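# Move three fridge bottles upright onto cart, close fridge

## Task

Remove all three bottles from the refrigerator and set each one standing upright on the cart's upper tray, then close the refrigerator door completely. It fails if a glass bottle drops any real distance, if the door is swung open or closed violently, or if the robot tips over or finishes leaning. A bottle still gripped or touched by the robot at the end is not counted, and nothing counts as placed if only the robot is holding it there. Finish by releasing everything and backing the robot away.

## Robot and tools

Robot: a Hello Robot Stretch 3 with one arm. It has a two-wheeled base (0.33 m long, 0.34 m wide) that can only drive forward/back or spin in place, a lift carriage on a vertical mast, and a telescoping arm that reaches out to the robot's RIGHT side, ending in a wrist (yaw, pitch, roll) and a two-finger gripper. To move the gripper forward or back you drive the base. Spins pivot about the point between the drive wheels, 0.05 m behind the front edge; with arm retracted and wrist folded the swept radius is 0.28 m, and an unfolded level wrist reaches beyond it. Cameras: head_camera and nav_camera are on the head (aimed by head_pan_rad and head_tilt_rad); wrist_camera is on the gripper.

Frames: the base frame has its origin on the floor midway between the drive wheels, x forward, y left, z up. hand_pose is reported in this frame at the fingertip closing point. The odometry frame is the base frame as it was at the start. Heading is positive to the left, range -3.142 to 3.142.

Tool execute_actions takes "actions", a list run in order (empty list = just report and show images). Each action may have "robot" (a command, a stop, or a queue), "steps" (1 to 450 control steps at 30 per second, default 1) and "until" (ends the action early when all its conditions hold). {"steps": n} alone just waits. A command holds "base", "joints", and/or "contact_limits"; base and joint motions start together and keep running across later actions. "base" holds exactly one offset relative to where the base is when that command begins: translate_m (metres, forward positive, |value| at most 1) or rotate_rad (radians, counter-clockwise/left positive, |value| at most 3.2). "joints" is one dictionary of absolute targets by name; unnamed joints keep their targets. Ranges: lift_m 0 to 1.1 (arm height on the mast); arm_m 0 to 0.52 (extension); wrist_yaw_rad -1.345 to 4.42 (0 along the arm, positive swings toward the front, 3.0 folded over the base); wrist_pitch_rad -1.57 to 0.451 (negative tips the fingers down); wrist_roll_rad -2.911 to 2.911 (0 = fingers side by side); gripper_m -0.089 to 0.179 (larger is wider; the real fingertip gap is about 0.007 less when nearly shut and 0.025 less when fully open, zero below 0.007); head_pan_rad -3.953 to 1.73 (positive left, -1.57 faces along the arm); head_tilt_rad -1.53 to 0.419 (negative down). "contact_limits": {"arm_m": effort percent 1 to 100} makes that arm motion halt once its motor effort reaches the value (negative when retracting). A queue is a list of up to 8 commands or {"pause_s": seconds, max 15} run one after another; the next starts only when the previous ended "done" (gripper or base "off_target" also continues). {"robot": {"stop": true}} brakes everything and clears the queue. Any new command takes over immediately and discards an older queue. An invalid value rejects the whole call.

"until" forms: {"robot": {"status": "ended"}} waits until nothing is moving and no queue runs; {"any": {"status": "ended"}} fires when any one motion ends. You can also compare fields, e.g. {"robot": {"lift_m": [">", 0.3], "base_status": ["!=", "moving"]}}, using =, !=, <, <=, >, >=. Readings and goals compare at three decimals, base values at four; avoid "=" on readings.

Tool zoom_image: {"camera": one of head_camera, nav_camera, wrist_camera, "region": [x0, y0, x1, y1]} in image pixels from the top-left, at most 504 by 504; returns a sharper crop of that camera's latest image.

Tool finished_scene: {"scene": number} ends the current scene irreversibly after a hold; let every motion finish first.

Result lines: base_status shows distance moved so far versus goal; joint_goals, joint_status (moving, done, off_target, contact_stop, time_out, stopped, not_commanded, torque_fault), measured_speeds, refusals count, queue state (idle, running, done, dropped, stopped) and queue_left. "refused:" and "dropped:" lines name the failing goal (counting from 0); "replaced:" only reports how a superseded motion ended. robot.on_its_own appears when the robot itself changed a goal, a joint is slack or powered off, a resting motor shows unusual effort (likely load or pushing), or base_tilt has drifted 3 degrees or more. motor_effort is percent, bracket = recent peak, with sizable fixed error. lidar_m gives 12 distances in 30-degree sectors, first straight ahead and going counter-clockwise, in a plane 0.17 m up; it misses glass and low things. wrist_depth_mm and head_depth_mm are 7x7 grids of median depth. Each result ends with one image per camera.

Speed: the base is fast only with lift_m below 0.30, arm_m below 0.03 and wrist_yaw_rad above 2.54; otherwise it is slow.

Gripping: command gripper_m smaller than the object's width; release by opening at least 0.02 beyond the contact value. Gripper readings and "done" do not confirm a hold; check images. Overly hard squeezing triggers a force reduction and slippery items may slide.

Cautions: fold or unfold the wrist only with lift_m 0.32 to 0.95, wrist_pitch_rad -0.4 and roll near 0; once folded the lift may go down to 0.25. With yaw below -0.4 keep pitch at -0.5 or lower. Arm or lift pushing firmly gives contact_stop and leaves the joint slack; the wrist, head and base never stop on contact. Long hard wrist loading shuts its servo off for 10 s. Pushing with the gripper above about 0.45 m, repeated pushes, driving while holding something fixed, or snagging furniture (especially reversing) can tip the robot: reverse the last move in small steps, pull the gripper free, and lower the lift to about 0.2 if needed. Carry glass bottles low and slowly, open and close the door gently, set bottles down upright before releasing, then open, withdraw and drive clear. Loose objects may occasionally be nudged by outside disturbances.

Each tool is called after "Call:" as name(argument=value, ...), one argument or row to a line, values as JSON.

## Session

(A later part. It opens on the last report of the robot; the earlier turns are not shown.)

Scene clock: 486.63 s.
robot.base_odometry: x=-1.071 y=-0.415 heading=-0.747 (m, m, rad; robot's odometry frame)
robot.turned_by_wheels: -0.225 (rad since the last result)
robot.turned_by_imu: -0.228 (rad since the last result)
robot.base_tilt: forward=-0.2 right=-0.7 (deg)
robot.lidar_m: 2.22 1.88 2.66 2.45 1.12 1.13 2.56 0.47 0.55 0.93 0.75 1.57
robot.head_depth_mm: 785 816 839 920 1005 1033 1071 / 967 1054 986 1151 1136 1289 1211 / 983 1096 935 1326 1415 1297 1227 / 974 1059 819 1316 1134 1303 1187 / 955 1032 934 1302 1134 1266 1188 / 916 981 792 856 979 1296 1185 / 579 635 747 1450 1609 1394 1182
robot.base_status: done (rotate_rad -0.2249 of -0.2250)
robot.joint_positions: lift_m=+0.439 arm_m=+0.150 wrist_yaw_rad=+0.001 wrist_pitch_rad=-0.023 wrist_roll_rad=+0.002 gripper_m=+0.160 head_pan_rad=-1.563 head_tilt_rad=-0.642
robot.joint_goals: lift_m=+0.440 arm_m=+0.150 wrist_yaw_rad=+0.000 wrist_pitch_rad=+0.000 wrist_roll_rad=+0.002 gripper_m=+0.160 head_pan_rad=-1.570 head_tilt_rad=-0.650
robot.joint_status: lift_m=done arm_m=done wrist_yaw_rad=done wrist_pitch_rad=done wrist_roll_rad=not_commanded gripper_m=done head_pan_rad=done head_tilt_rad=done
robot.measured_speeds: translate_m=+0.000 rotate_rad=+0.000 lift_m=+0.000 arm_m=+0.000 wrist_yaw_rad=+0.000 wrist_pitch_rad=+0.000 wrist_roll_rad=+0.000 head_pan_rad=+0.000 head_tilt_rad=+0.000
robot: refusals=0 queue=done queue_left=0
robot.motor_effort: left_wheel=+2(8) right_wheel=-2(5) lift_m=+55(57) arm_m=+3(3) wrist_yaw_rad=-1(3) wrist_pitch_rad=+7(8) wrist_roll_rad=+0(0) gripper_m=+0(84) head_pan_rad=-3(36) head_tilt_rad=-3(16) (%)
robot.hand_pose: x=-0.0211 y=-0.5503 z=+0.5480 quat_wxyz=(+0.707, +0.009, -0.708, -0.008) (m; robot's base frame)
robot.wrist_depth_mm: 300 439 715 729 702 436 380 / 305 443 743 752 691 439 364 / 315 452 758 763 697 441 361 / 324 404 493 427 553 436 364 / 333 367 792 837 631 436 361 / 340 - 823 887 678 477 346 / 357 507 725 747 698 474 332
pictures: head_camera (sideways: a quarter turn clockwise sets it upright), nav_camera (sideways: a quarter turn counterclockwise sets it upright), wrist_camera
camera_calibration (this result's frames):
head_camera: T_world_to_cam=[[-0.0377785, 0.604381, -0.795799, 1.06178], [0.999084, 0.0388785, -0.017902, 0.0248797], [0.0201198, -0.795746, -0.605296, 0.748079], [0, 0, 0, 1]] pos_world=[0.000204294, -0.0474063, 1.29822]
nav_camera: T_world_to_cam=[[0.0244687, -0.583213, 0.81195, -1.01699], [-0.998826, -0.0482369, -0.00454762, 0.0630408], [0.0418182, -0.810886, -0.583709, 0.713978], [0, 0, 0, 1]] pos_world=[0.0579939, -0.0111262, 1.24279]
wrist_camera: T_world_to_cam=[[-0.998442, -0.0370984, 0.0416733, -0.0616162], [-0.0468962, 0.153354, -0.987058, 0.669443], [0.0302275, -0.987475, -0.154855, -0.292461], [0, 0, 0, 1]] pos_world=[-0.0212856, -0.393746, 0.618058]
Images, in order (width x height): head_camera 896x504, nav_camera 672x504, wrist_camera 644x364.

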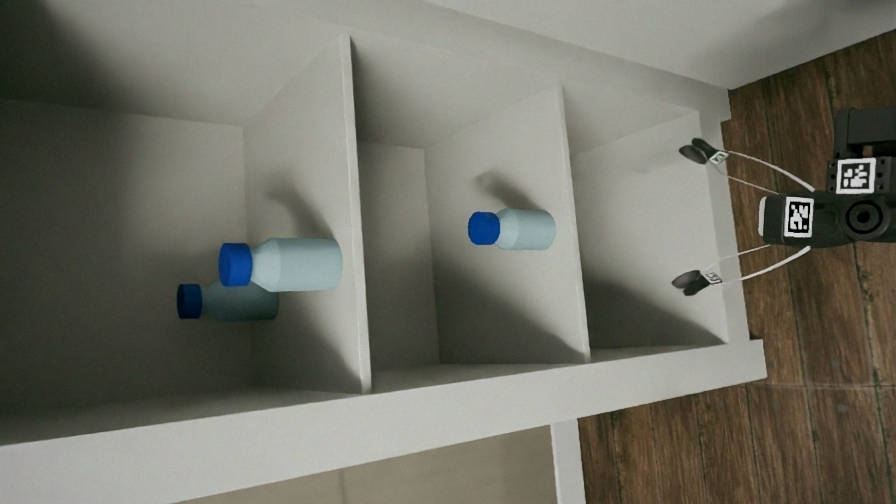

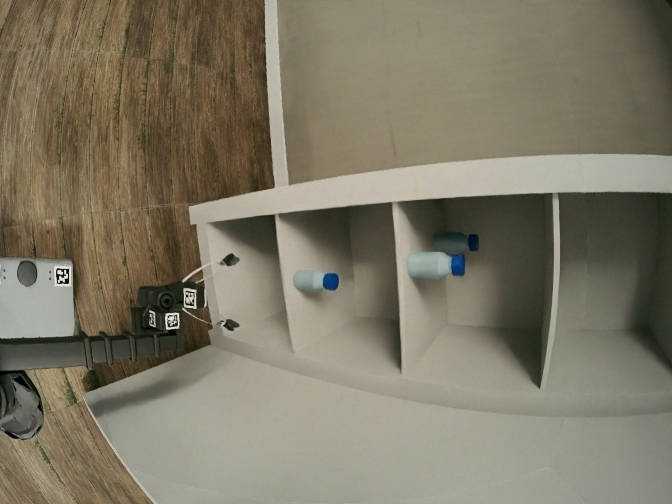

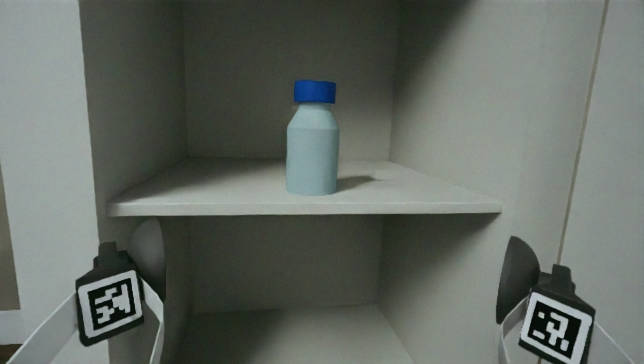

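Call:
execute_actions(
  actions=[
    {"robot": [{"base": {"translate_m": 0.02}, "joints": {"lift_m": 0.468}}, {"joints": {"arm_m": 0.35}}], "steps": 450, "until": {"robot": {"status": "ended"}}},
  ],
)

Scene clock: 537.77 s.
robot.base_odometry: x=-1.056 y=-0.429 heading=-0.747 (m, m, rad; robot's odometry frame)
robot.turned_by_wheels: +0.000 (rad since the last result)
robot.turned_by_imu: +0.001 (rad since the last result)
robot.base_tilt: forward=-0.2 right=-0.7 (deg)
robot.lidar_m: 2.19 1.87 2.64 2.46 1.13 1.14 2.58 0.48 0.57 0.79 0.74 1.57
robot.head_depth_mm: 825 850 870 948 1040 1078 1116 / 981 1066 1001 1177 1144 1294 1218 / 980 1093 937 1317 1145 - 1185 / 970 1045 810 1305 1095 1298 1190 / 960 1042 933 1282 1098 1257 1181 / 910 712 748 840 998 1327 1190 / 573 648 1250 1455 1606 1392 1185
robot.base_status: done (translate_m +0.0200 of +0.0200)
robot.joint_positions: lift_m=+0.467 arm_m=+0.350 wrist_yaw_rad=+0.001 wrist_pitch_rad=-0.022 wrist_roll_rad=+0.002 gripper_m=+0.160 head_pan_rad=-1.563 head_tilt_rad=-0.642
robot.joint_goals: lift_m=+0.468 arm_m=+0.350 wrist_yaw_rad=+0.000 wrist_pitch_rad=+0.000 wrist_roll_rad=+0.002 gripper_m=+0.160 head_pan_rad=-1.570 head_tilt_rad=-0.650
robot.joint_status: lift_m=done arm_m=done wrist_yaw_rad=done wrist_pitch_rad=done wrist_roll_rad=not_commanded gripper_m=done head_pan_rad=done head_tilt_rad=done
robot.measured_speeds: translate_m=+0.000 rotate_rad=+0.000 lift_m=+0.000 arm_m=+0.000 wrist_yaw_rad=+0.000 wrist_pitch_rad=+0.000 wrist_roll_rad=+0.000 head_pan_rad=+0.000 head_tilt_rad=+0.000
robot: refusals=0 queue=done queue_left=0
robot.motor_effort: left_wheel=+2(8) right_wheel=-2(2) lift_m=+55(57) arm_m=+3(3) wrist_yaw_rad=-1(1) wrist_pitch_rad=+7(7) wrist_roll_rad=+0(0) gripper_m=+0(0) head_pan_rad=-3(3) head_tilt_rad=-3(3) (%)
robot.hand_pose: x=-0.0212 y=-0.7504 z=+0.5762 quat_wxyz=(+0.707, +0.009, -0.708, -0.008) (m; robot's base frame)
robot.wrist_depth_mm: 306 495 540 559 571 407 297 / 306 494 549 567 598 409 295 / 306 503 560 233 601 408 295 / 307 463 577 227 599 408 295 / 292 374 355 232 381 366 295 / 245 - 251 237 263 268 274 / 181 189 199 209 221 386 263
pictures: head_camera (sideways: a quarter turn clockwise sets it upright), nav_camera (sideways: a quarter turn counterclockwise sets it upright), wrist_camera
camera_calibration (this result's frames):
head_camera: T_world_to_cam=[[-0.0377553, 0.604383, -0.795799, 1.06178], [0.999085, 0.0388403, -0.017902, 0.0248797], [0.0200894, -0.795747, -0.605296, 0.748079], [0, 0, 0, 1]] pos_world=[0.00020248, -0.0474061, 1.29822]
nav_camera: T_world_to_cam=[[0.0244464, -0.583214, 0.81195, -1.01699], [-0.998827, -0.0481986, -0.00454762, 0.0630408], [0.0417871, -0.810887, -0.583709, 0.713978], [0, 0, 0, 1]] pos_world=[0.0579934, -0.0111282, 1.24279]
wrist_camera: T_world_to_cam=[[-0.998449, -0.0368917, 0.0417026, -0.0701182], [-0.0468687, 0.152551, -0.987184, 0.727424], [0.030057, -0.987607, -0.154044, -0.486186], [0, 0, 0, 1]] pos_world=[-0.0213027, -0.593717, 0.646132]
Images, in order (width x height): head_camera 896x504, nav_camera 672x504, wrist_camera 644x364.

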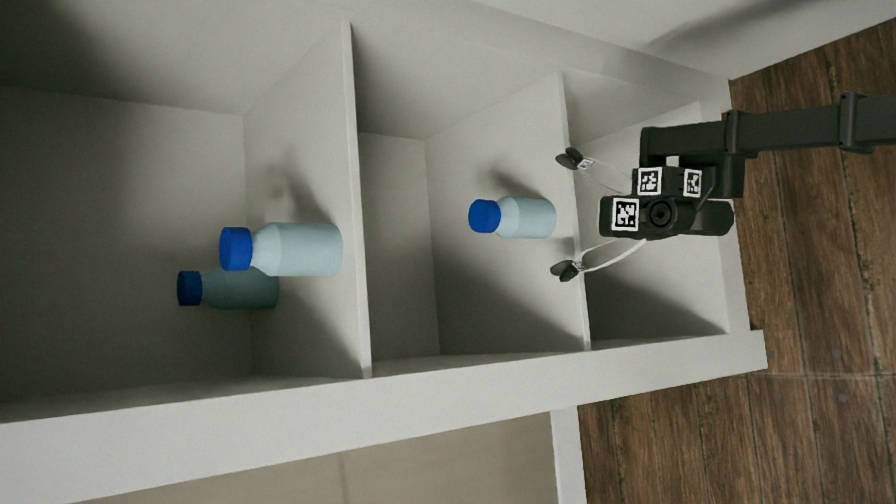

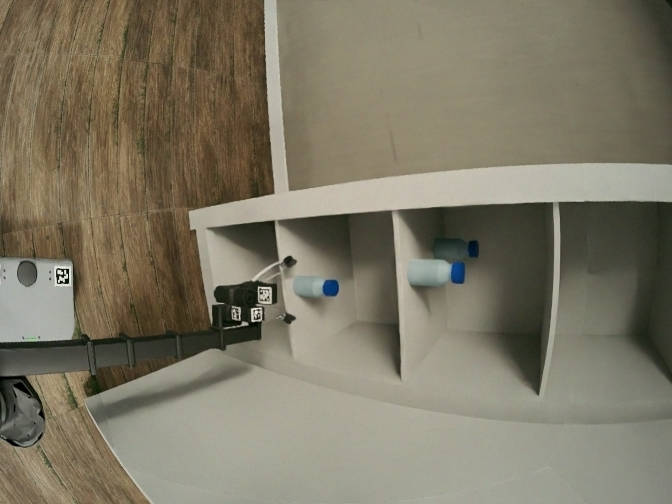

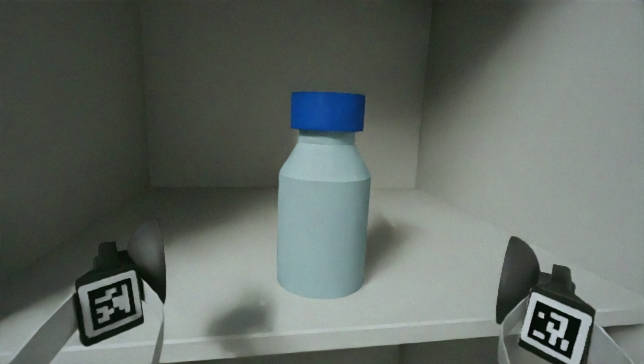

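Call:
execute_actions(
  actions=[
    {"robot": [{"joints": {"arm_m": 0.47}}], "steps": 200, "until": {"robot": {"status": "ended"}}},
  ],
)

Scene clock: 551.03 s.
robot.base_odometry: x=-1.056 y=-0.429 heading=-0.747 (m, m, rad; robot's odometry frame)
robot.turned_by_wheels: +0.000 (rad since the last result)
robot.turned_by_imu: +0.000 (rad since the last result)
robot.base_tilt: forward=-0.2 right=-0.7 (deg)
robot.lidar_m: 2.20 1.87 2.63 2.46 1.13 1.14 2.58 0.48 0.57 0.79 0.74 1.56
robot.head_depth_mm: 821 854 870 951 1033 1080 1110 / 981 1069 1000 1186 1142 1299 1191 / 982 1098 935 1318 1097 1299 1195 / 965 1046 816 1312 1138 1293 1180 / 952 1041 933 1282 1099 1271 1180 / 901 713 749 842 1006 1322 1187 / 571 649 1242 1465 1620 1398 1185
robot.base_status: done (translate_m +0.0200 of +0.0200)
robot.joint_positions: lift_m=+0.467 arm_m=+0.470 wrist_yaw_rad=+0.001 wrist_pitch_rad=-0.022 wrist_roll_rad=+0.002 gripper_m=+0.160 head_pan_rad=-1.563 head_tilt_rad=-0.642
robot.joint_goals: lift_m=+0.468 arm_m=+0.470 wrist_yaw_rad=+0.000 wrist_pitch_rad=+0.000 wrist_roll_rad=+0.002 gripper_m=+0.160 head_pan_rad=-1.570 head_tilt_rad=-0.650
robot.joint_status: lift_m=done arm_m=done wrist_yaw_rad=done wrist_pitch_rad=done wrist_roll_rad=not_commanded gripper_m=done head_pan_rad=done head_tilt_rad=done
robot.measured_speeds: translate_m=+0.000 rotate_rad=+0.000 lift_m=+0.000 arm_m=+0.000 wrist_yaw_rad=+0.000 wrist_pitch_rad=+0.000 wrist_roll_rad=+0.000 head_pan_rad=+0.000 head_tilt_rad=+0.000
robot: refusals=0 queue=done queue_left=0
robot.motor_effort: left_wheel=+2(2) right_wheel=-2(2) lift_m=+55(55) arm_m=+3(3) wrist_yaw_rad=-1(1) wrist_pitch_rad=+7(7) wrist_roll_rad=+0(0) gripper_m=+0(0) head_pan_rad=-3(3) head_tilt_rad=-3(4) (%)
robot.hand_pose: x=-0.0212 y=-0.8704 z=+0.5762 quat_wxyz=(+0.707, +0.009, -0.708, -0.008) (m; robot's base frame)
robot.wrist_depth_mm: 348 414 426 447 468 378 273 / 348 423 432 103 477 377 272 / 349 434 449 106 498 374 272 / 349 445 460 113 507 374 271 / 313 374 303 107 327 355 268 / 245 - 222 107 233 266 255 / 179 184 176 111 190 201 218
pictures: head_camera (sideways: a quarter turn clockwise sets it upright), nav_camera (sideways: a quarter turn counterclockwise sets it upright), wrist_camera
camera_calibration (this result's frames):
head_camera: T_world_to_cam=[[-0.0377537, 0.604383, -0.795799, 1.06178], [0.999085, 0.0388376, -0.017902, 0.0248797], [0.0200873, -0.795747, -0.605296, 0.748079], [0, 0, 0, 1]] pos_world=[0.000202356, -0.047406, 1.29822]
nav_camera: T_world_to_cam=[[0.0244448, -0.583214, 0.81195, -1.01699], [-0.998828, -0.048196, -0.00454762, 0.0630408], [0.041785, -0.810887, -0.583709, 0.713978], [0, 0, 0, 1]] pos_world=[0.0579934, -0.0111283, 1.24279]
wrist_camera: T_world_to_cam=[[-0.998449, -0.0368826, 0.0417031, -0.0745399], [-0.0468674, 0.152537, -0.987186, 0.745723], [0.0300487, -0.987609, -0.154029, -0.604707], [0, 0, 0, 1]] pos_world=[-0.0213035, -0.713714, 0.646133]
Images, in order (width x height): head_camera 896x504, nav_camera 672x504, wrist_camera 644x364.

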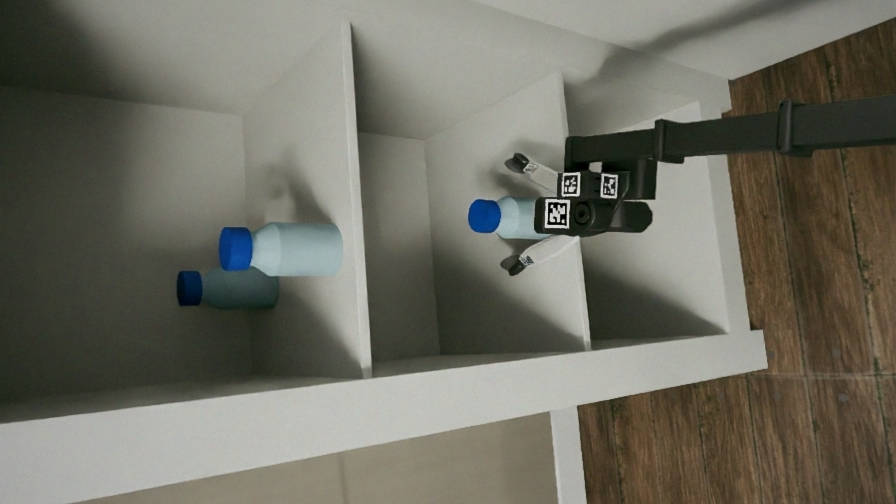

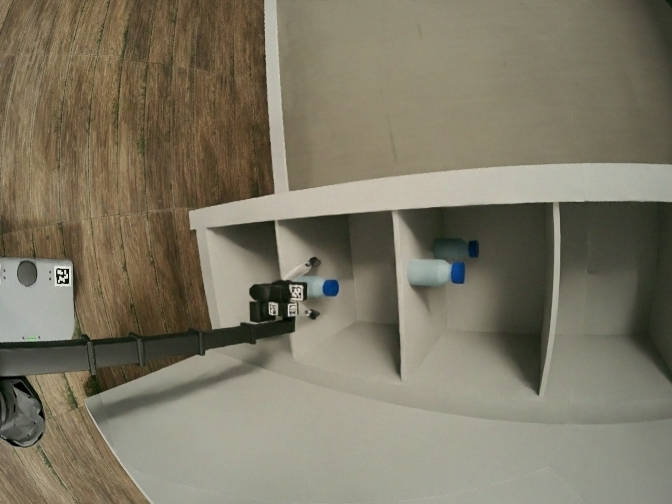

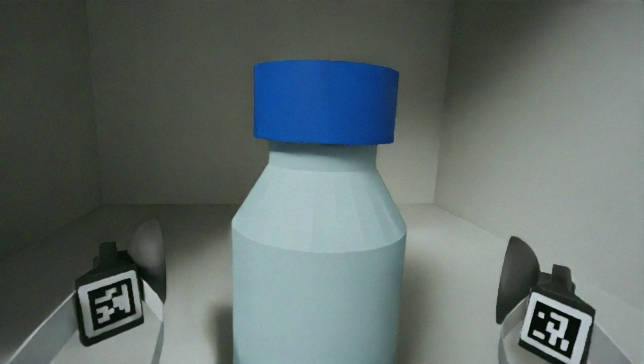

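Call:
execute_actions(
  actions=[
    {"robot": {"joints": {"gripper_m": 0.028}}, "steps": 150, "until": {"robot": {"status": "ended"}}},
    {"steps": 10},
    {"robot": {"joints": {"lift_m": 0.50}}, "steps": 150, "until": {"robot": {"status": "ended"}}},
  ],
)

Scene clock: 561.73 s.
robot.base_odometry: x=-1.056 y=-0.429 heading=-0.747 (m, m, rad; robot's odometry frame)
robot.turned_by_wheels: +0.000 (rad since the last result)
robot.turned_by_imu: +0.000 (rad since the last result)
robot.base_tilt: forward=-0.2 right=-0.7 (deg)
robot.lidar_m: 2.20 1.87 2.64 2.45 1.13 1.14 2.58 0.48 0.57 0.79 0.74 1.57
robot.head_depth_mm: 825 854 871 948 1028 1084 1114 / 981 1069 999 1186 1133 1312 1211 / 979 1095 940 1312 - 1295 1186 / 968 1042 812 1308 1132 1295 1186 / 954 1047 931 1282 1098 1259 1186 / 901 714 750 839 999 1321 1178 / 573 648 1242 1454 1609 1393 1177
robot.base_status: done (translate_m +0.0200 of +0.0200)
robot.joint_positions: lift_m=+0.499 arm_m=+0.470 wrist_yaw_rad=+0.002 wrist_pitch_rad=-0.060 wrist_roll_rad=+0.002 gripper_m=+0.029 head_pan_rad=-1.563 head_tilt_rad=-0.642
robot.joint_goals: lift_m=+0.500 arm_m=+0.470 wrist_yaw_rad=+0.000 wrist_pitch_rad=+0.000 wrist_roll_rad=+0.002 gripper_m=+0.028 head_pan_rad=-1.570 head_tilt_rad=-0.650
robot.joint_status: lift_m=done arm_m=done wrist_yaw_rad=done wrist_pitch_rad=done wrist_roll_rad=not_commanded gripper_m=done head_pan_rad=done head_tilt_rad=done
robot.measured_speeds: translate_m=+0.000 rotate_rad=+0.000 lift_m=+0.000 arm_m=+0.000 wrist_yaw_rad=+0.000 wrist_pitch_rad=+0.000 wrist_roll_rad=+0.000 head_pan_rad=+0.000 head_tilt_rad=+0.000
robot: refusals=0 queue=done queue_left=0
robot.motor_effort: left_wheel=+3(5) right_wheel=-3(7) lift_m=+59(63) arm_m=+1(3) wrist_yaw_rad=-1(6) wrist_pitch_rad=+18(19) wrist_roll_rad=+0(0) gripper_m=-19(92) head_pan_rad=-3(3) head_tilt_rad=-3(3) (%)
robot.hand_pose: x=-0.0210 y=-0.8692 z=+0.5985 quat_wxyz=(+0.706, +0.022, -0.707, -0.021) (m; robot's base frame)
robot.wrist_depth_mm: 343 405 421 443 464 375 272 / 344 416 434 101 470 374 272 / 347 436 451 104 475 375 271 / 347 449 466 111 505 375 271 / 326 377 361 105 114 364 270 / 270 277 114 104 109 302 271 / 214 216 203 107 118 233 237
pictures: head_camera (sideways: a quarter turn clockwise sets it upright), nav_camera (sideways: a quarter turn counterclockwise sets it upright), wrist_camera
camera_calibration (this result's frames):
head_camera: T_world_to_cam=[[-0.0377538, 0.604383, -0.795799, 1.06178], [0.999085, 0.0388378, -0.017902, 0.0248797], [0.0200874, -0.795747, -0.605296, 0.748079], [0, 0, 0, 1]] pos_world=[0.000202362, -0.0474061, 1.29822]
nav_camera: T_world_to_cam=[[0.0244449, -0.583214, 0.81195, -1.01699], [-0.998828, -0.0481961, -0.00454762, 0.0630408], [0.0417851, -0.810887, -0.583709, 0.713978], [0, 0, 0, 1]] pos_world=[0.0579934, -0.0111283, 1.24279]
wrist_camera: T_world_to_cam=[[-0.998415, -0.0392597, 0.040325, -0.0764532], [-0.0470663, 0.189602, -0.980732, 0.795846], [0.0308575, -0.981076, -0.191149, -0.57218], [0, 0, 0, 1]] pos_world=[-0.0212184, -0.715247, 0.674223]
Images, in order (width x height): head_camera 896x504, nav_camera 672x504, wrist_camera 644x364.

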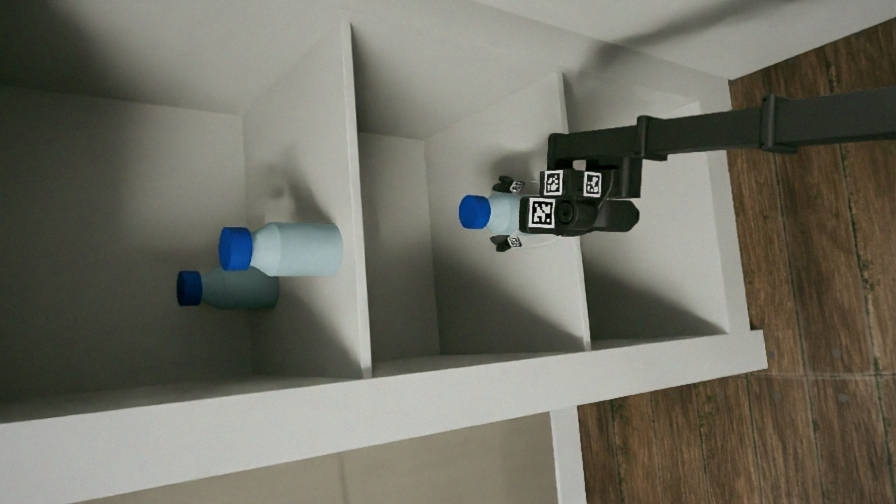

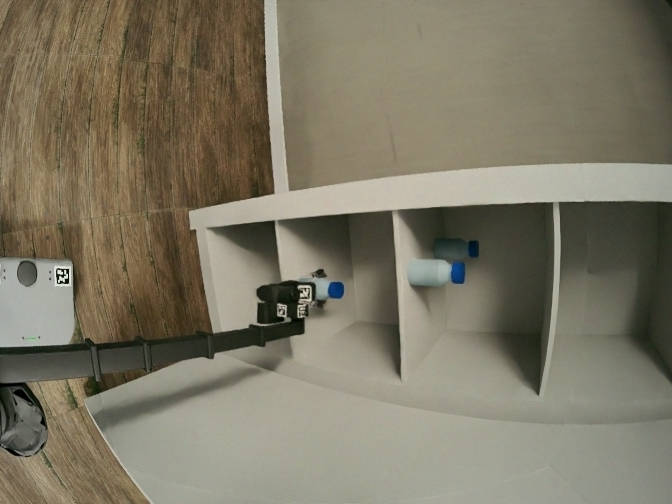

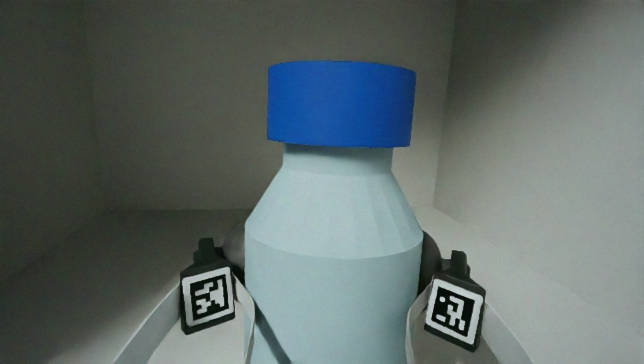

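Call:
execute_actions(
  actions=[
    {"robot": {"joints": {"arm_m": 0.0, "lift_m": 0.52, "wrist_pitch_rad": 0.04}}, "steps": 200, "until": {"robot": {"arm_m": ["<", 0.18]}}},
    {"robot": {"base": {"rotate_rad": 2.22}, "joints": {"lift_m": 0.87, "head_pan_rad": -0.6, "head_tilt_rad": -0.6}}, "steps": 300, "until": {"robot": {"base_status": ["!=", "moving"]}}},
    {"robot": {"base": {"translate_m": 0.66}}, "steps": 300, "until": {"robot": {"status": "ended"}}},
  ],
)

Scene clock: 681.80 s.
robot.base_odometry: x=-0.992 y=+0.228 heading=+1.473 (m, m, rad; robot's odometry frame)
robot.turned_by_wheels: +2.220 (rad since the last result)
robot.turned_by_imu: +2.264 (rad since the last result)
robot.base_tilt: forward=-0.2 right=-0.7 (deg)
robot.lidar_m: 0.47 0.49 2.29 2.34 0.71 0.70 1.38 2.52 2.01 2.46 1.97 0.49
robot.head_depth_mm: 1567 1759 1976 2153 1775 1438 1210 / 1571 1736 1936 2107 1774 1439 1207 / 1562 1736 1933 2135 1760 1443 1203 / 1544 1704 1917 2122 1784 1435 1209 / 1536 1684 1871 2119 1756 1396 1066 / 1505 1658 1861 2033 637 887 999 / 1495 1640 1822 857 689 864 787
robot.base_status: done (translate_m +0.6600 of +0.6600)
robot.joint_positions: lift_m=+0.869 arm_m=+0.001 wrist_yaw_rad=+0.000 wrist_pitch_rad=-0.026 wrist_roll_rad=+0.002 gripper_m=+0.029 head_pan_rad=-0.607 head_tilt_rad=-0.606
robot.joint_goals: lift_m=+0.870 arm_m=+0.000 wrist_yaw_rad=+0.000 wrist_pitch_rad=+0.040 wrist_roll_rad=+0.002 gripper_m=+0.028 head_pan_rad=-0.600 head_tilt_rad=-0.600
robot.joint_status: lift_m=done arm_m=done wrist_yaw_rad=done wrist_pitch_rad=off_target wrist_roll_rad=not_commanded gripper_m=done head_pan_rad=done head_tilt_rad=done
robot.measured_speeds: translate_m=+0.000 rotate_rad=+0.000 lift_m=+0.000 arm_m=+0.000 wrist_yaw_rad=+0.000 wrist_pitch_rad=+0.000 wrist_roll_rad=+0.000 head_pan_rad=+0.000 head_tilt_rad=+0.000
robot: refusals=0 queue=done queue_left=0
robot.motor_effort: left_wheel=-2(5) right_wheel=+0(3) lift_m=+60(61) arm_m=-4(5) wrist_yaw_rad=+0(1) wrist_pitch_rad=+20(23) wrist_roll_rad=+0(0) gripper_m=-18(18) head_pan_rad=+3(37) head_tilt_rad=+2(8) (%)
robot.hand_pose: x=-0.0215 y=-0.4012 z=+0.9770 quat_wxyz=(+0.707, +0.010, -0.708, -0.010) (m; robot's base frame)
robot.wrist_depth_mm: - - - - - - - / - - - 102 - - - / - - - 103 - - - / - - - 110 - - - / - - - 105 114 - - / - - 114 103 109 - - / - - - 107 118 - -
pictures: head_camera (sideways: a quarter turn clockwise sets it upright), nav_camera (sideways: a quarter turn counterclockwise sets it upright), wrist_camera
camera_calibration (this result's frames):
head_camera: T_world_to_cam=[[-0.491551, 0.301214, -0.817097, 1.09231], [0.545177, 0.838106, -0.0190102, 0.0290922], [0.679088, -0.454807, -0.576186, 0.70619], [0, 0, 0, 1]] pos_world=[0.0415031, -0.0322225, 1.29998]
nav_camera: T_world_to_cam=[[0.466115, -0.299549, 0.83247, -1.04644], [-0.536724, -0.843752, -0.00308709, 0.0583207], [0.703324, -0.445368, -0.554061, 0.671371], [0, 0, 0, 1]] pos_world=[0.0468708, 0.0347565, 1.24329]
wrist_camera: T_world_to_cam=[[-0.998496, -0.0357656, 0.0415532, -0.0736857], [-0.0466664, 0.156624, -0.986555, 1.07084], [0.0287765, -0.98701, -0.158058, -0.075449], [0, 0, 0, 1]] pos_world=[-0.0214314, -0.244824, 1.04758]
Images, in order (width x height): head_camera 896x504, nav_camera 672x504, wrist_camera 644x364.

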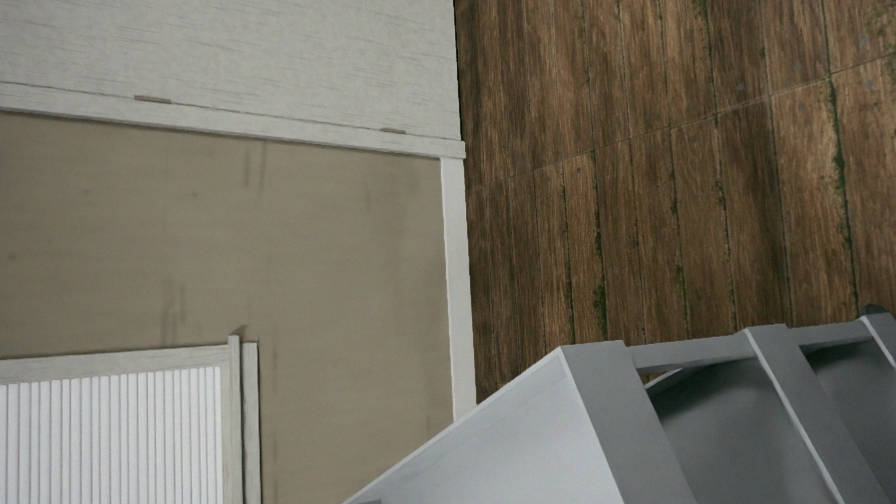

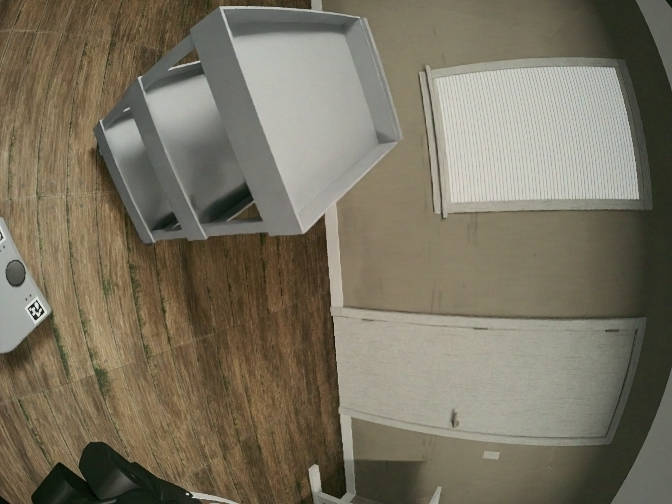

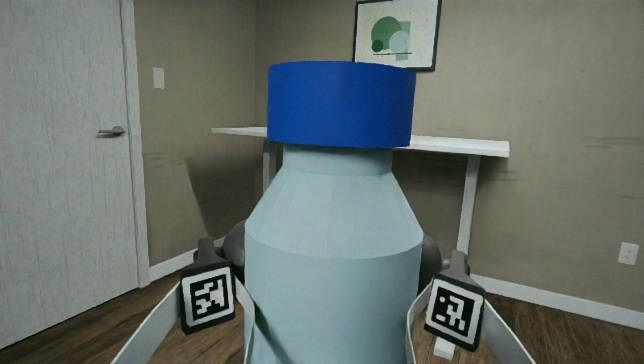

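Call:
execute_actions(
  actions=[],
)

Scene clock: 714.10 s.
robot.base_odometry: x=-0.992 y=+0.228 heading=+1.473 (m, m, rad; robot's odometry frame)
robot.turned_by_wheels: +0.000 (rad since the last result)
robot.turned_by_imu: +0.000 (rad since the last result)
robot.base_tilt: forward=-0.2 right=-0.7 (deg)
robot.lidar_m: 0.47 0.49 2.29 2.34 0.71 0.70 1.38 2.51 2.01 2.46 1.97 0.49
robot.head_depth_mm: 1587 1758 1974 2163 1778 1436 1216 / 1565 1729 1943 2117 1751 1442 1210 / 1566 1729 1942 2133 1763 1434 1203 / 1549 1707 1918 2089 1768 1425 1208 / 1528 1698 1891 2085 1765 1404 1067 / 1512 1659 1866 2061 637 889 997 / 1504 1651 1820 858 689 871 784
robot.base_status: done (translate_m +0.6600 of +0.6600)
robot.joint_positions: lift_m=+0.869 arm_m=+0.001 wrist_yaw_rad=+0.000 wrist_pitch_rad=-0.026 wrist_roll_rad=+0.002 gripper_m=+0.029 head_pan_rad=-0.607 head_tilt_rad=-0.606
robot.joint_goals: lift_m=+0.870 arm_m=+0.000 wrist_yaw_rad=+0.000 wrist_pitch_rad=+0.040 wrist_roll_rad=+0.002 gripper_m=+0.028 head_pan_rad=-0.600 head_tilt_rad=-0.600
robot.joint_status: lift_m=done arm_m=done wrist_yaw_rad=done wrist_pitch_rad=off_target wrist_roll_rad=not_commanded gripper_m=done head_pan_rad=done head_tilt_rad=done
robot.measured_speeds: translate_m=+0.000 rotate_rad=+0.000 lift_m=+0.000 arm_m=+0.000 wrist_yaw_rad=+0.000 wrist_pitch_rad=+0.000 wrist_roll_rad=+0.000 head_pan_rad=+0.000 head_tilt_rad=+0.000
robot: refusals=0 queue=done queue_left=0
robot.motor_effort: left_wheel=-3(3) right_wheel=+0(0) lift_m=+59(60) arm_m=-4(4) wrist_yaw_rad=+0(0) wrist_pitch_rad=+19(20) wrist_roll_rad=+0(0) gripper_m=-18(18) head_pan_rad=+3(3) head_tilt_rad=+3(2) (%)
robot.hand_pose: x=-0.0215 y=-0.4012 z=+0.9770 quat_wxyz=(+0.707, +0.010, -0.708, -0.010) (m; robot's base frame)
robot.wrist_depth_mm: - - - - - - - / - - - 102 - - - / - - - 103 - - - / - - - 111 - - - / - - - 105 114 - - / - - 115 104 109 - - / - - - 107 117 - -
pictures: head_camera (sideways: a quarter turn clockwise sets it upright), nav_camera (sideways: a quarter turn counterclockwise sets it upright), wrist_camera
camera_calibration (this result's frames):
head_camera: T_world_to_cam=[[-0.491551, 0.301214, -0.817097, 1.09231], [0.545177, 0.838106, -0.0190102, 0.0290922], [0.679088, -0.454807, -0.576186, 0.70619], [0, 0, 0, 1]] pos_world=[0.0415031, -0.0322225, 1.29998]
nav_camera: T_world_to_cam=[[0.466115, -0.299549, 0.83247, -1.04644], [-0.536724, -0.843752, -0.00308708, 0.0583207], [0.703324, -0.445368, -0.554061, 0.671371], [0, 0, 0, 1]] pos_world=[0.0468708, 0.0347565, 1.24329]
wrist_camera: T_world_to_cam=[[-0.998496, -0.035765, 0.0415532, -0.0736856], [-0.0466663, 0.156624, -0.986555, 1.07084], [0.0287759, -0.987011, -0.158057, -0.0754491], [0, 0, 0, 1]] pos_world=[-0.0214315, -0.244824, 1.04758]
Images, in order (width x height): head_camera 896x504, nav_camera 672x504, wrist_camera 644x364.

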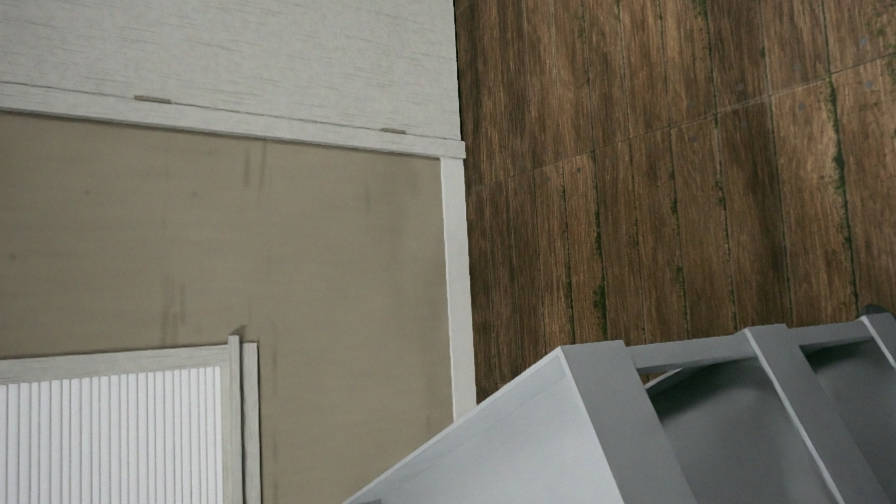

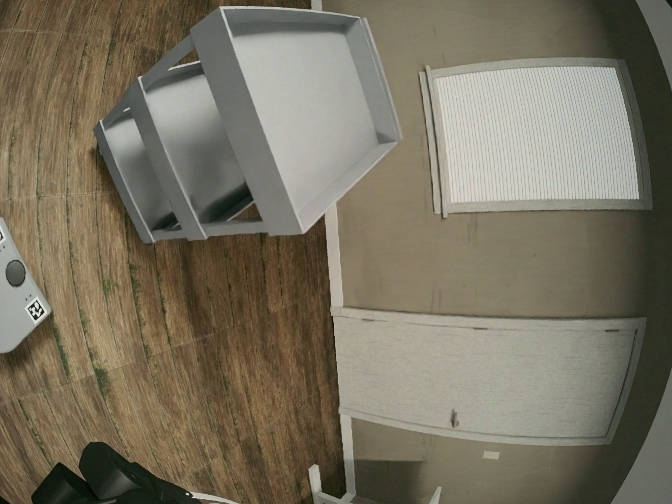

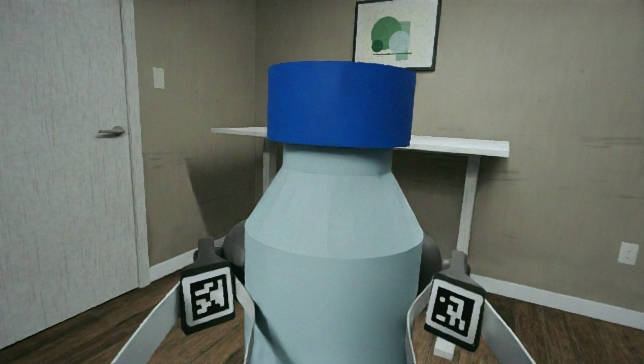

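Call:
execute_actions(
  actions=[
    {"robot": {"base": {"rotate_rad": 1.531}, "joints": {"head_pan_rad": -1.57, "head_tilt_rad": -0.85}}, "steps": 300, "until": {"robot": {"status": "ended"}}},
  ],
)

Scene clock: 804.30 s.
robot.base_odometry: x=-0.992 y=+0.228 heading=+3.004 (m, m, rad; robot's odometry frame)
robot.turned_by_wheels: +1.531 (rad since the last result)
robot.turned_by_imu: +1.560 (rad since the last result)
robot.base_tilt: forward=-0.2 right=-0.7 (deg)
robot.lidar_m: 2.31 2.04 0.70 1.38 2.44 2.01 2.47 2.00 0.49 0.47 0.48 2.29
robot.head_depth_mm: 1559 1764 1954 1643 1529 - - / 1613 1749 801 660 828 - 1060 / 1709 1030 390 420 - - 1089 / 1794 1031 825 622 953 1183 1106 / 1888 1028 823 709 947 1190 1111 / 1993 1037 824 709 934 1221 1106 / 2119 2466 810 664 1438 1257 1112
robot.base_status: done (rotate_rad +1.5309 of +1.5310)
robot.joint_positions: lift_m=+0.869 arm_m=+0.001 wrist_yaw_rad=+0.000 wrist_pitch_rad=-0.026 wrist_roll_rad=+0.002 gripper_m=+0.029 head_pan_rad=-1.563 head_tilt_rad=-0.840
robot.joint_goals: lift_m=+0.870 arm_m=+0.000 wrist_yaw_rad=+0.000 wrist_pitch_rad=+0.040 wrist_roll_rad=+0.002 gripper_m=+0.028 head_pan_rad=-1.570 head_tilt_rad=-0.850
robot.joint_status: lift_m=done arm_m=done wrist_yaw_rad=done wrist_pitch_rad=off_target wrist_roll_rad=not_commanded gripper_m=done head_pan_rad=done head_tilt_rad=done
robot.measured_speeds: translate_m=+0.000 rotate_rad=+0.000 lift_m=+0.000 arm_m=+0.000 wrist_yaw_rad=+0.000 wrist_pitch_rad=+0.000 wrist_roll_rad=+0.000 head_pan_rad=+0.000 head_tilt_rad=+0.000
robot: refusals=0 queue=done queue_left=0
robot.motor_effort: left_wheel=-2(5) right_wheel=+0(2) lift_m=+59(59) arm_m=-5(5) wrist_yaw_rad=+0(0) wrist_pitch_rad=+20(20) wrist_roll_rad=+0(0) gripper_m=-18(18) head_pan_rad=-3(36) head_tilt_rad=-5(21) (%)
robot.hand_pose: x=-0.0215 y=-0.4012 z=+0.9770 quat_wxyz=(+0.707, +0.010, -0.708, -0.010) (m; robot's base frame)
robot.wrist_depth_mm: - - - - - - - / - - - 101 - - - / - - - 103 - - - / - - 871 110 - - - / - 581 642 105 114 - - / 397 474 115 104 109 - - / 349 371 251 107 118 - -
pictures: head_camera (sideways: a quarter turn clockwise sets it upright), nav_camera (sideways: a quarter turn counterclockwise sets it upright), wrist_camera
camera_calibration (this result's frames):
head_camera: T_world_to_cam=[[-0.0388516, 0.748616, -0.661865, 0.887232], [0.999064, 0.0417067, -0.011472, 0.0165048], [0.0190161, -0.661691, -0.749535, 0.935695], [0, 0, 0, 1]] pos_world=[0.000187663, -0.0457429, 1.28875]
nav_camera: T_world_to_cam=[[0.0255712, -0.731025, 0.681872, -0.847455], [-0.998842, -0.046484, -0.0123767, 0.0732313], [0.0407438, -0.680766, -0.731367, 0.90605], [0, 0, 0, 1]] pos_world=[0.0579011, 0.000701298, 1.24142]
wrist_camera: T_world_to_cam=[[-0.998496, -0.0357647, 0.0415511, -0.0736835], [-0.0466643, 0.156624, -0.986555, 1.07084], [0.0287759, -0.987011, -0.158058, -0.0754483], [0, 0, 0, 1]] pos_world=[-0.0214316, -0.244823, 1.04758]
Images, in order (width x height): head_camera 896x504, nav_camera 672x504, wrist_camera 644x364.

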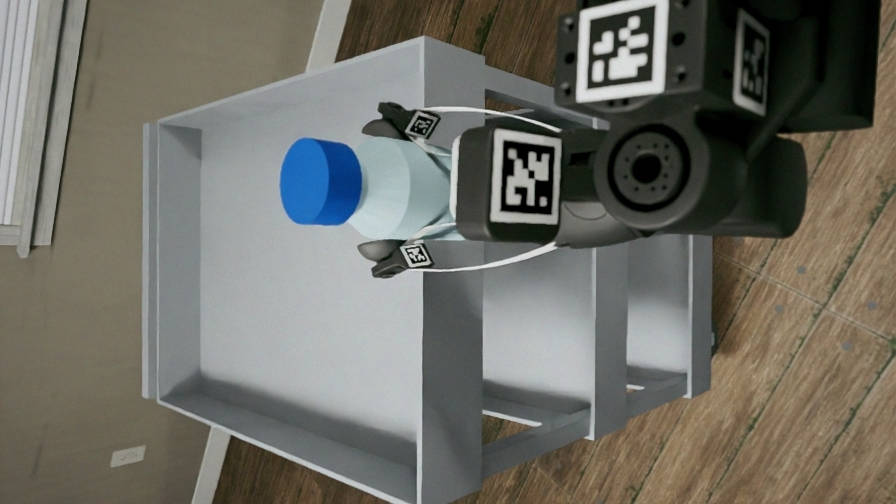

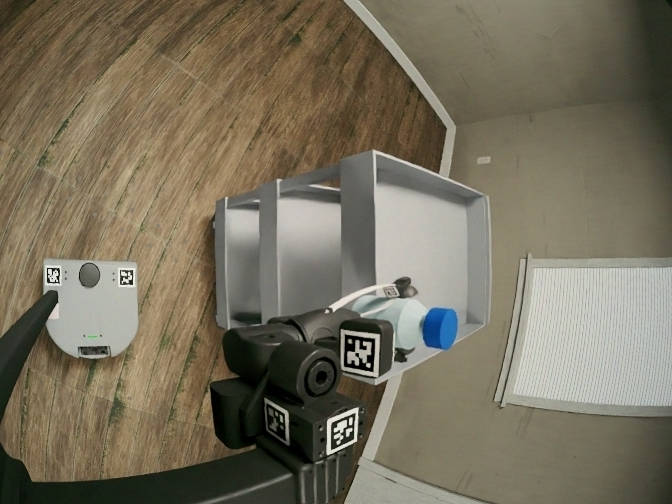

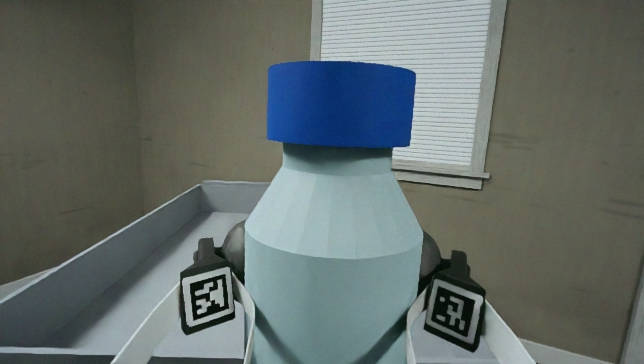

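Call:
execute_actions(
  actions=[
    {"robot": {"base": {"translate_m": -0.064}, "joints": {"arm_m": 0.44}}, "steps": 300, "until": {"robot": {"status": "ended"}}},
    {"robot": {"joints": {"lift_m": 0.74}}, "steps": 200, "until": {"robot": {"status": "ended"}}},
  ],
)

Scene clock: 845.43 s.
robot.base_odometry: x=-0.928 y=+0.219 heading=+3.004 (m, m, rad; robot's odometry frame)
robot.turned_by_wheels: +0.000 (rad since the last result)
robot.turned_by_imu: +0.001 (rad since the last result)
robot.base_tilt: forward=-0.2 right=-0.7 (deg)
robot.lidar_m: 2.39 0.75 0.74 1.39 2.47 1.95 2.40 1.97 1.85 0.47 0.49 2.35
robot.head_depth_mm: 1513 1735 1932 1786 1493 - - / 1592 1817 - 657 1430 1263 1110 / 1683 1020 - 706 925 1186 1108 / 1769 1032 826 706 949 1189 1109 / 1875 1030 829 706 949 1183 1107 / 1969 1030 828 708 949 1187 1114 / 2109 2321 801 709 926 1268 1108
robot.base_status: done (translate_m -0.0640 of -0.0640)
robot.joint_positions: lift_m=+0.741 arm_m=+0.440 wrist_yaw_rad=+0.000 wrist_pitch_rad=-0.004 wrist_roll_rad=+0.002 gripper_m=+0.029 head_pan_rad=-1.563 head_tilt_rad=-0.840
robot.joint_goals: lift_m=+0.740 arm_m=+0.440 wrist_yaw_rad=+0.000 wrist_pitch_rad=+0.040 wrist_roll_rad=+0.002 gripper_m=+0.028 head_pan_rad=-1.570 head_tilt_rad=-0.850
robot.joint_status: lift_m=done arm_m=done wrist_yaw_rad=done wrist_pitch_rad=off_target wrist_roll_rad=not_commanded gripper_m=done head_pan_rad=done head_tilt_rad=done
robot.measured_speeds: translate_m=+0.000 rotate_rad=+0.000 lift_m=+0.000 arm_m=+0.000 wrist_yaw_rad=+0.000 wrist_pitch_rad=+0.000 wrist_roll_rad=+0.000 head_pan_rad=+0.000 head_tilt_rad=+0.000
robot: refusals=0 queue=done queue_left=0
robot.motor_effort: left_wheel=-2(6) right_wheel=+0(0) lift_m=+20(60) arm_m=+3(4) wrist_yaw_rad=+0(0) wrist_pitch_rad=+13(19) wrist_roll_rad=-1(0) gripper_m=-18(18) head_pan_rad=-3(2) head_tilt_rad=-5(5) (%)
robot.hand_pose: x=-0.0215 y=-0.8409 z=+0.8542 quat_wxyz=(+0.707, +0.002, -0.708, -0.002) (m; robot's base frame)
robot.wrist_depth_mm: - - - - - - 912 / - - - 102 - - 909 / - - - 104 - - 927 / 391 395 394 111 - - 961 / 347 355 337 105 114 - 979 / 244 248 113 104 109 135 - / 186 189 177 107 117 119 101
pictures: head_camera (sideways: a quarter turn clockwise sets it upright), nav_camera (sideways: a quarter turn counterclockwise sets it upright), wrist_camera
camera_calibration (this result's frames):
head_camera: T_world_to_cam=[[-0.0387605, 0.748779, -0.661686, 0.886998], [0.999069, 0.0415863, -0.0114639, 0.0164942], [0.0189332, -0.661514, -0.749694, 0.935901], [0, 0, 0, 1]] pos_world=[0.000182001, -0.045739, 1.28874]
nav_camera: T_world_to_cam=[[0.0254824, -0.731191, 0.681697, -0.847227], [-0.998848, -0.0463579, -0.012386, 0.0732434], [0.0406586, -0.680596, -0.73153, 0.906262], [0, 0, 0, 1]] pos_world=[0.0579011, 0.000709373, 1.24142]
wrist_camera: T_world_to_cam=[[-0.998496, -0.0348145, 0.0423479, -0.0841892], [-0.0466677, 0.134448, -0.989821, 1.00267], [0.0287665, -0.990309, -0.13587, -0.550577], [0, 0, 0, 1]] pos_world=[-0.0214323, -0.682979, 0.921219]
Images, in order (width x height): head_camera 896x504, nav_camera 672x504, wrist_camera 644x364.

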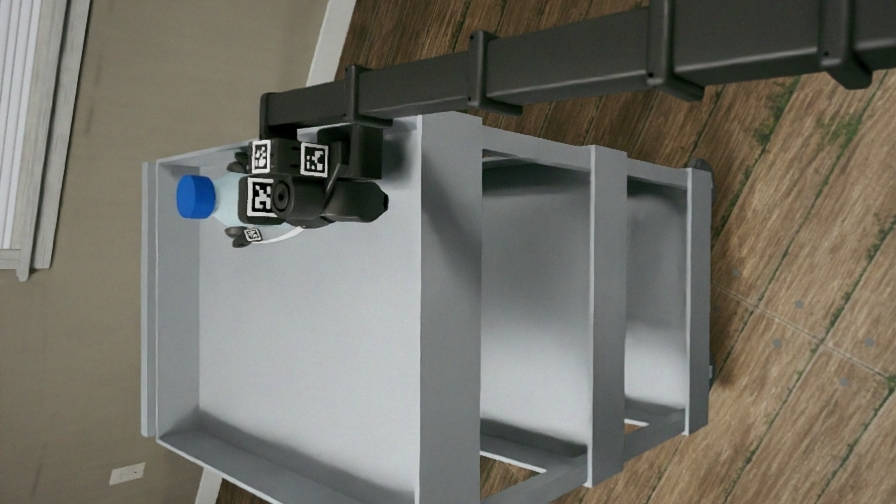

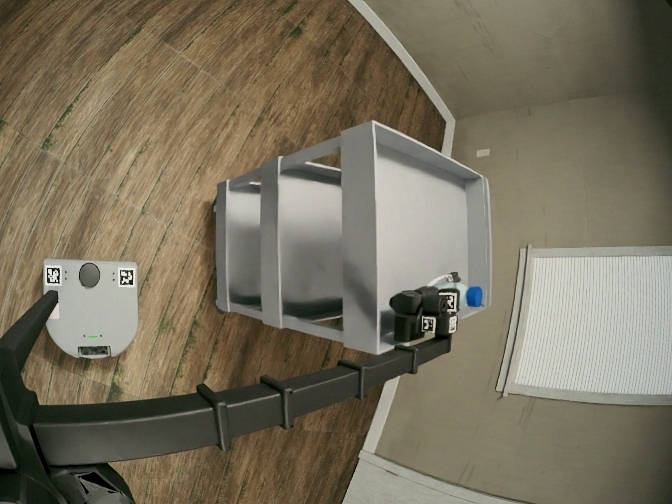

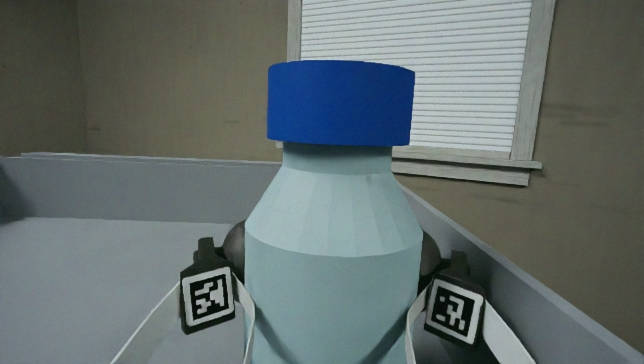

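Call:
zoom_image(
  camera="head_camera",
  region=[130, 60, 450, 280],
)

Call:
zoom_image(
  camera="nav_camera",
  region=[340, 220, 540, 380],
)

Region (130, 60, 450, 280) of head_camera's 896x504 image, scaled by 1.575, with more detail than that image has; it fills the top 346 rows of this view, and the rest is white.

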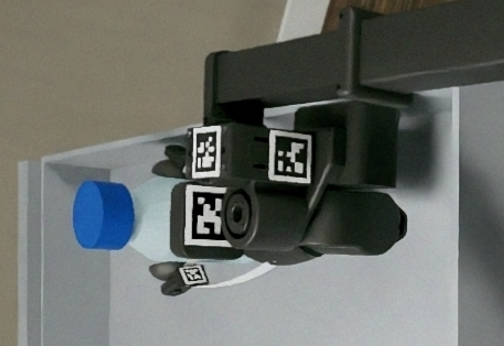

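Region (340, 220, 540, 380) of nav_camera's 672x504 image, scaled by 2.520, with more detail than that image has; it fills the top 403 rows of this view, and the rest is white.

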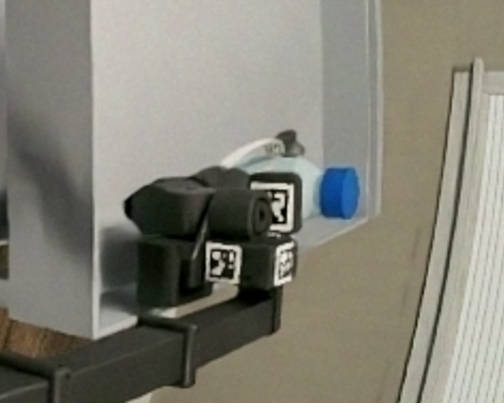

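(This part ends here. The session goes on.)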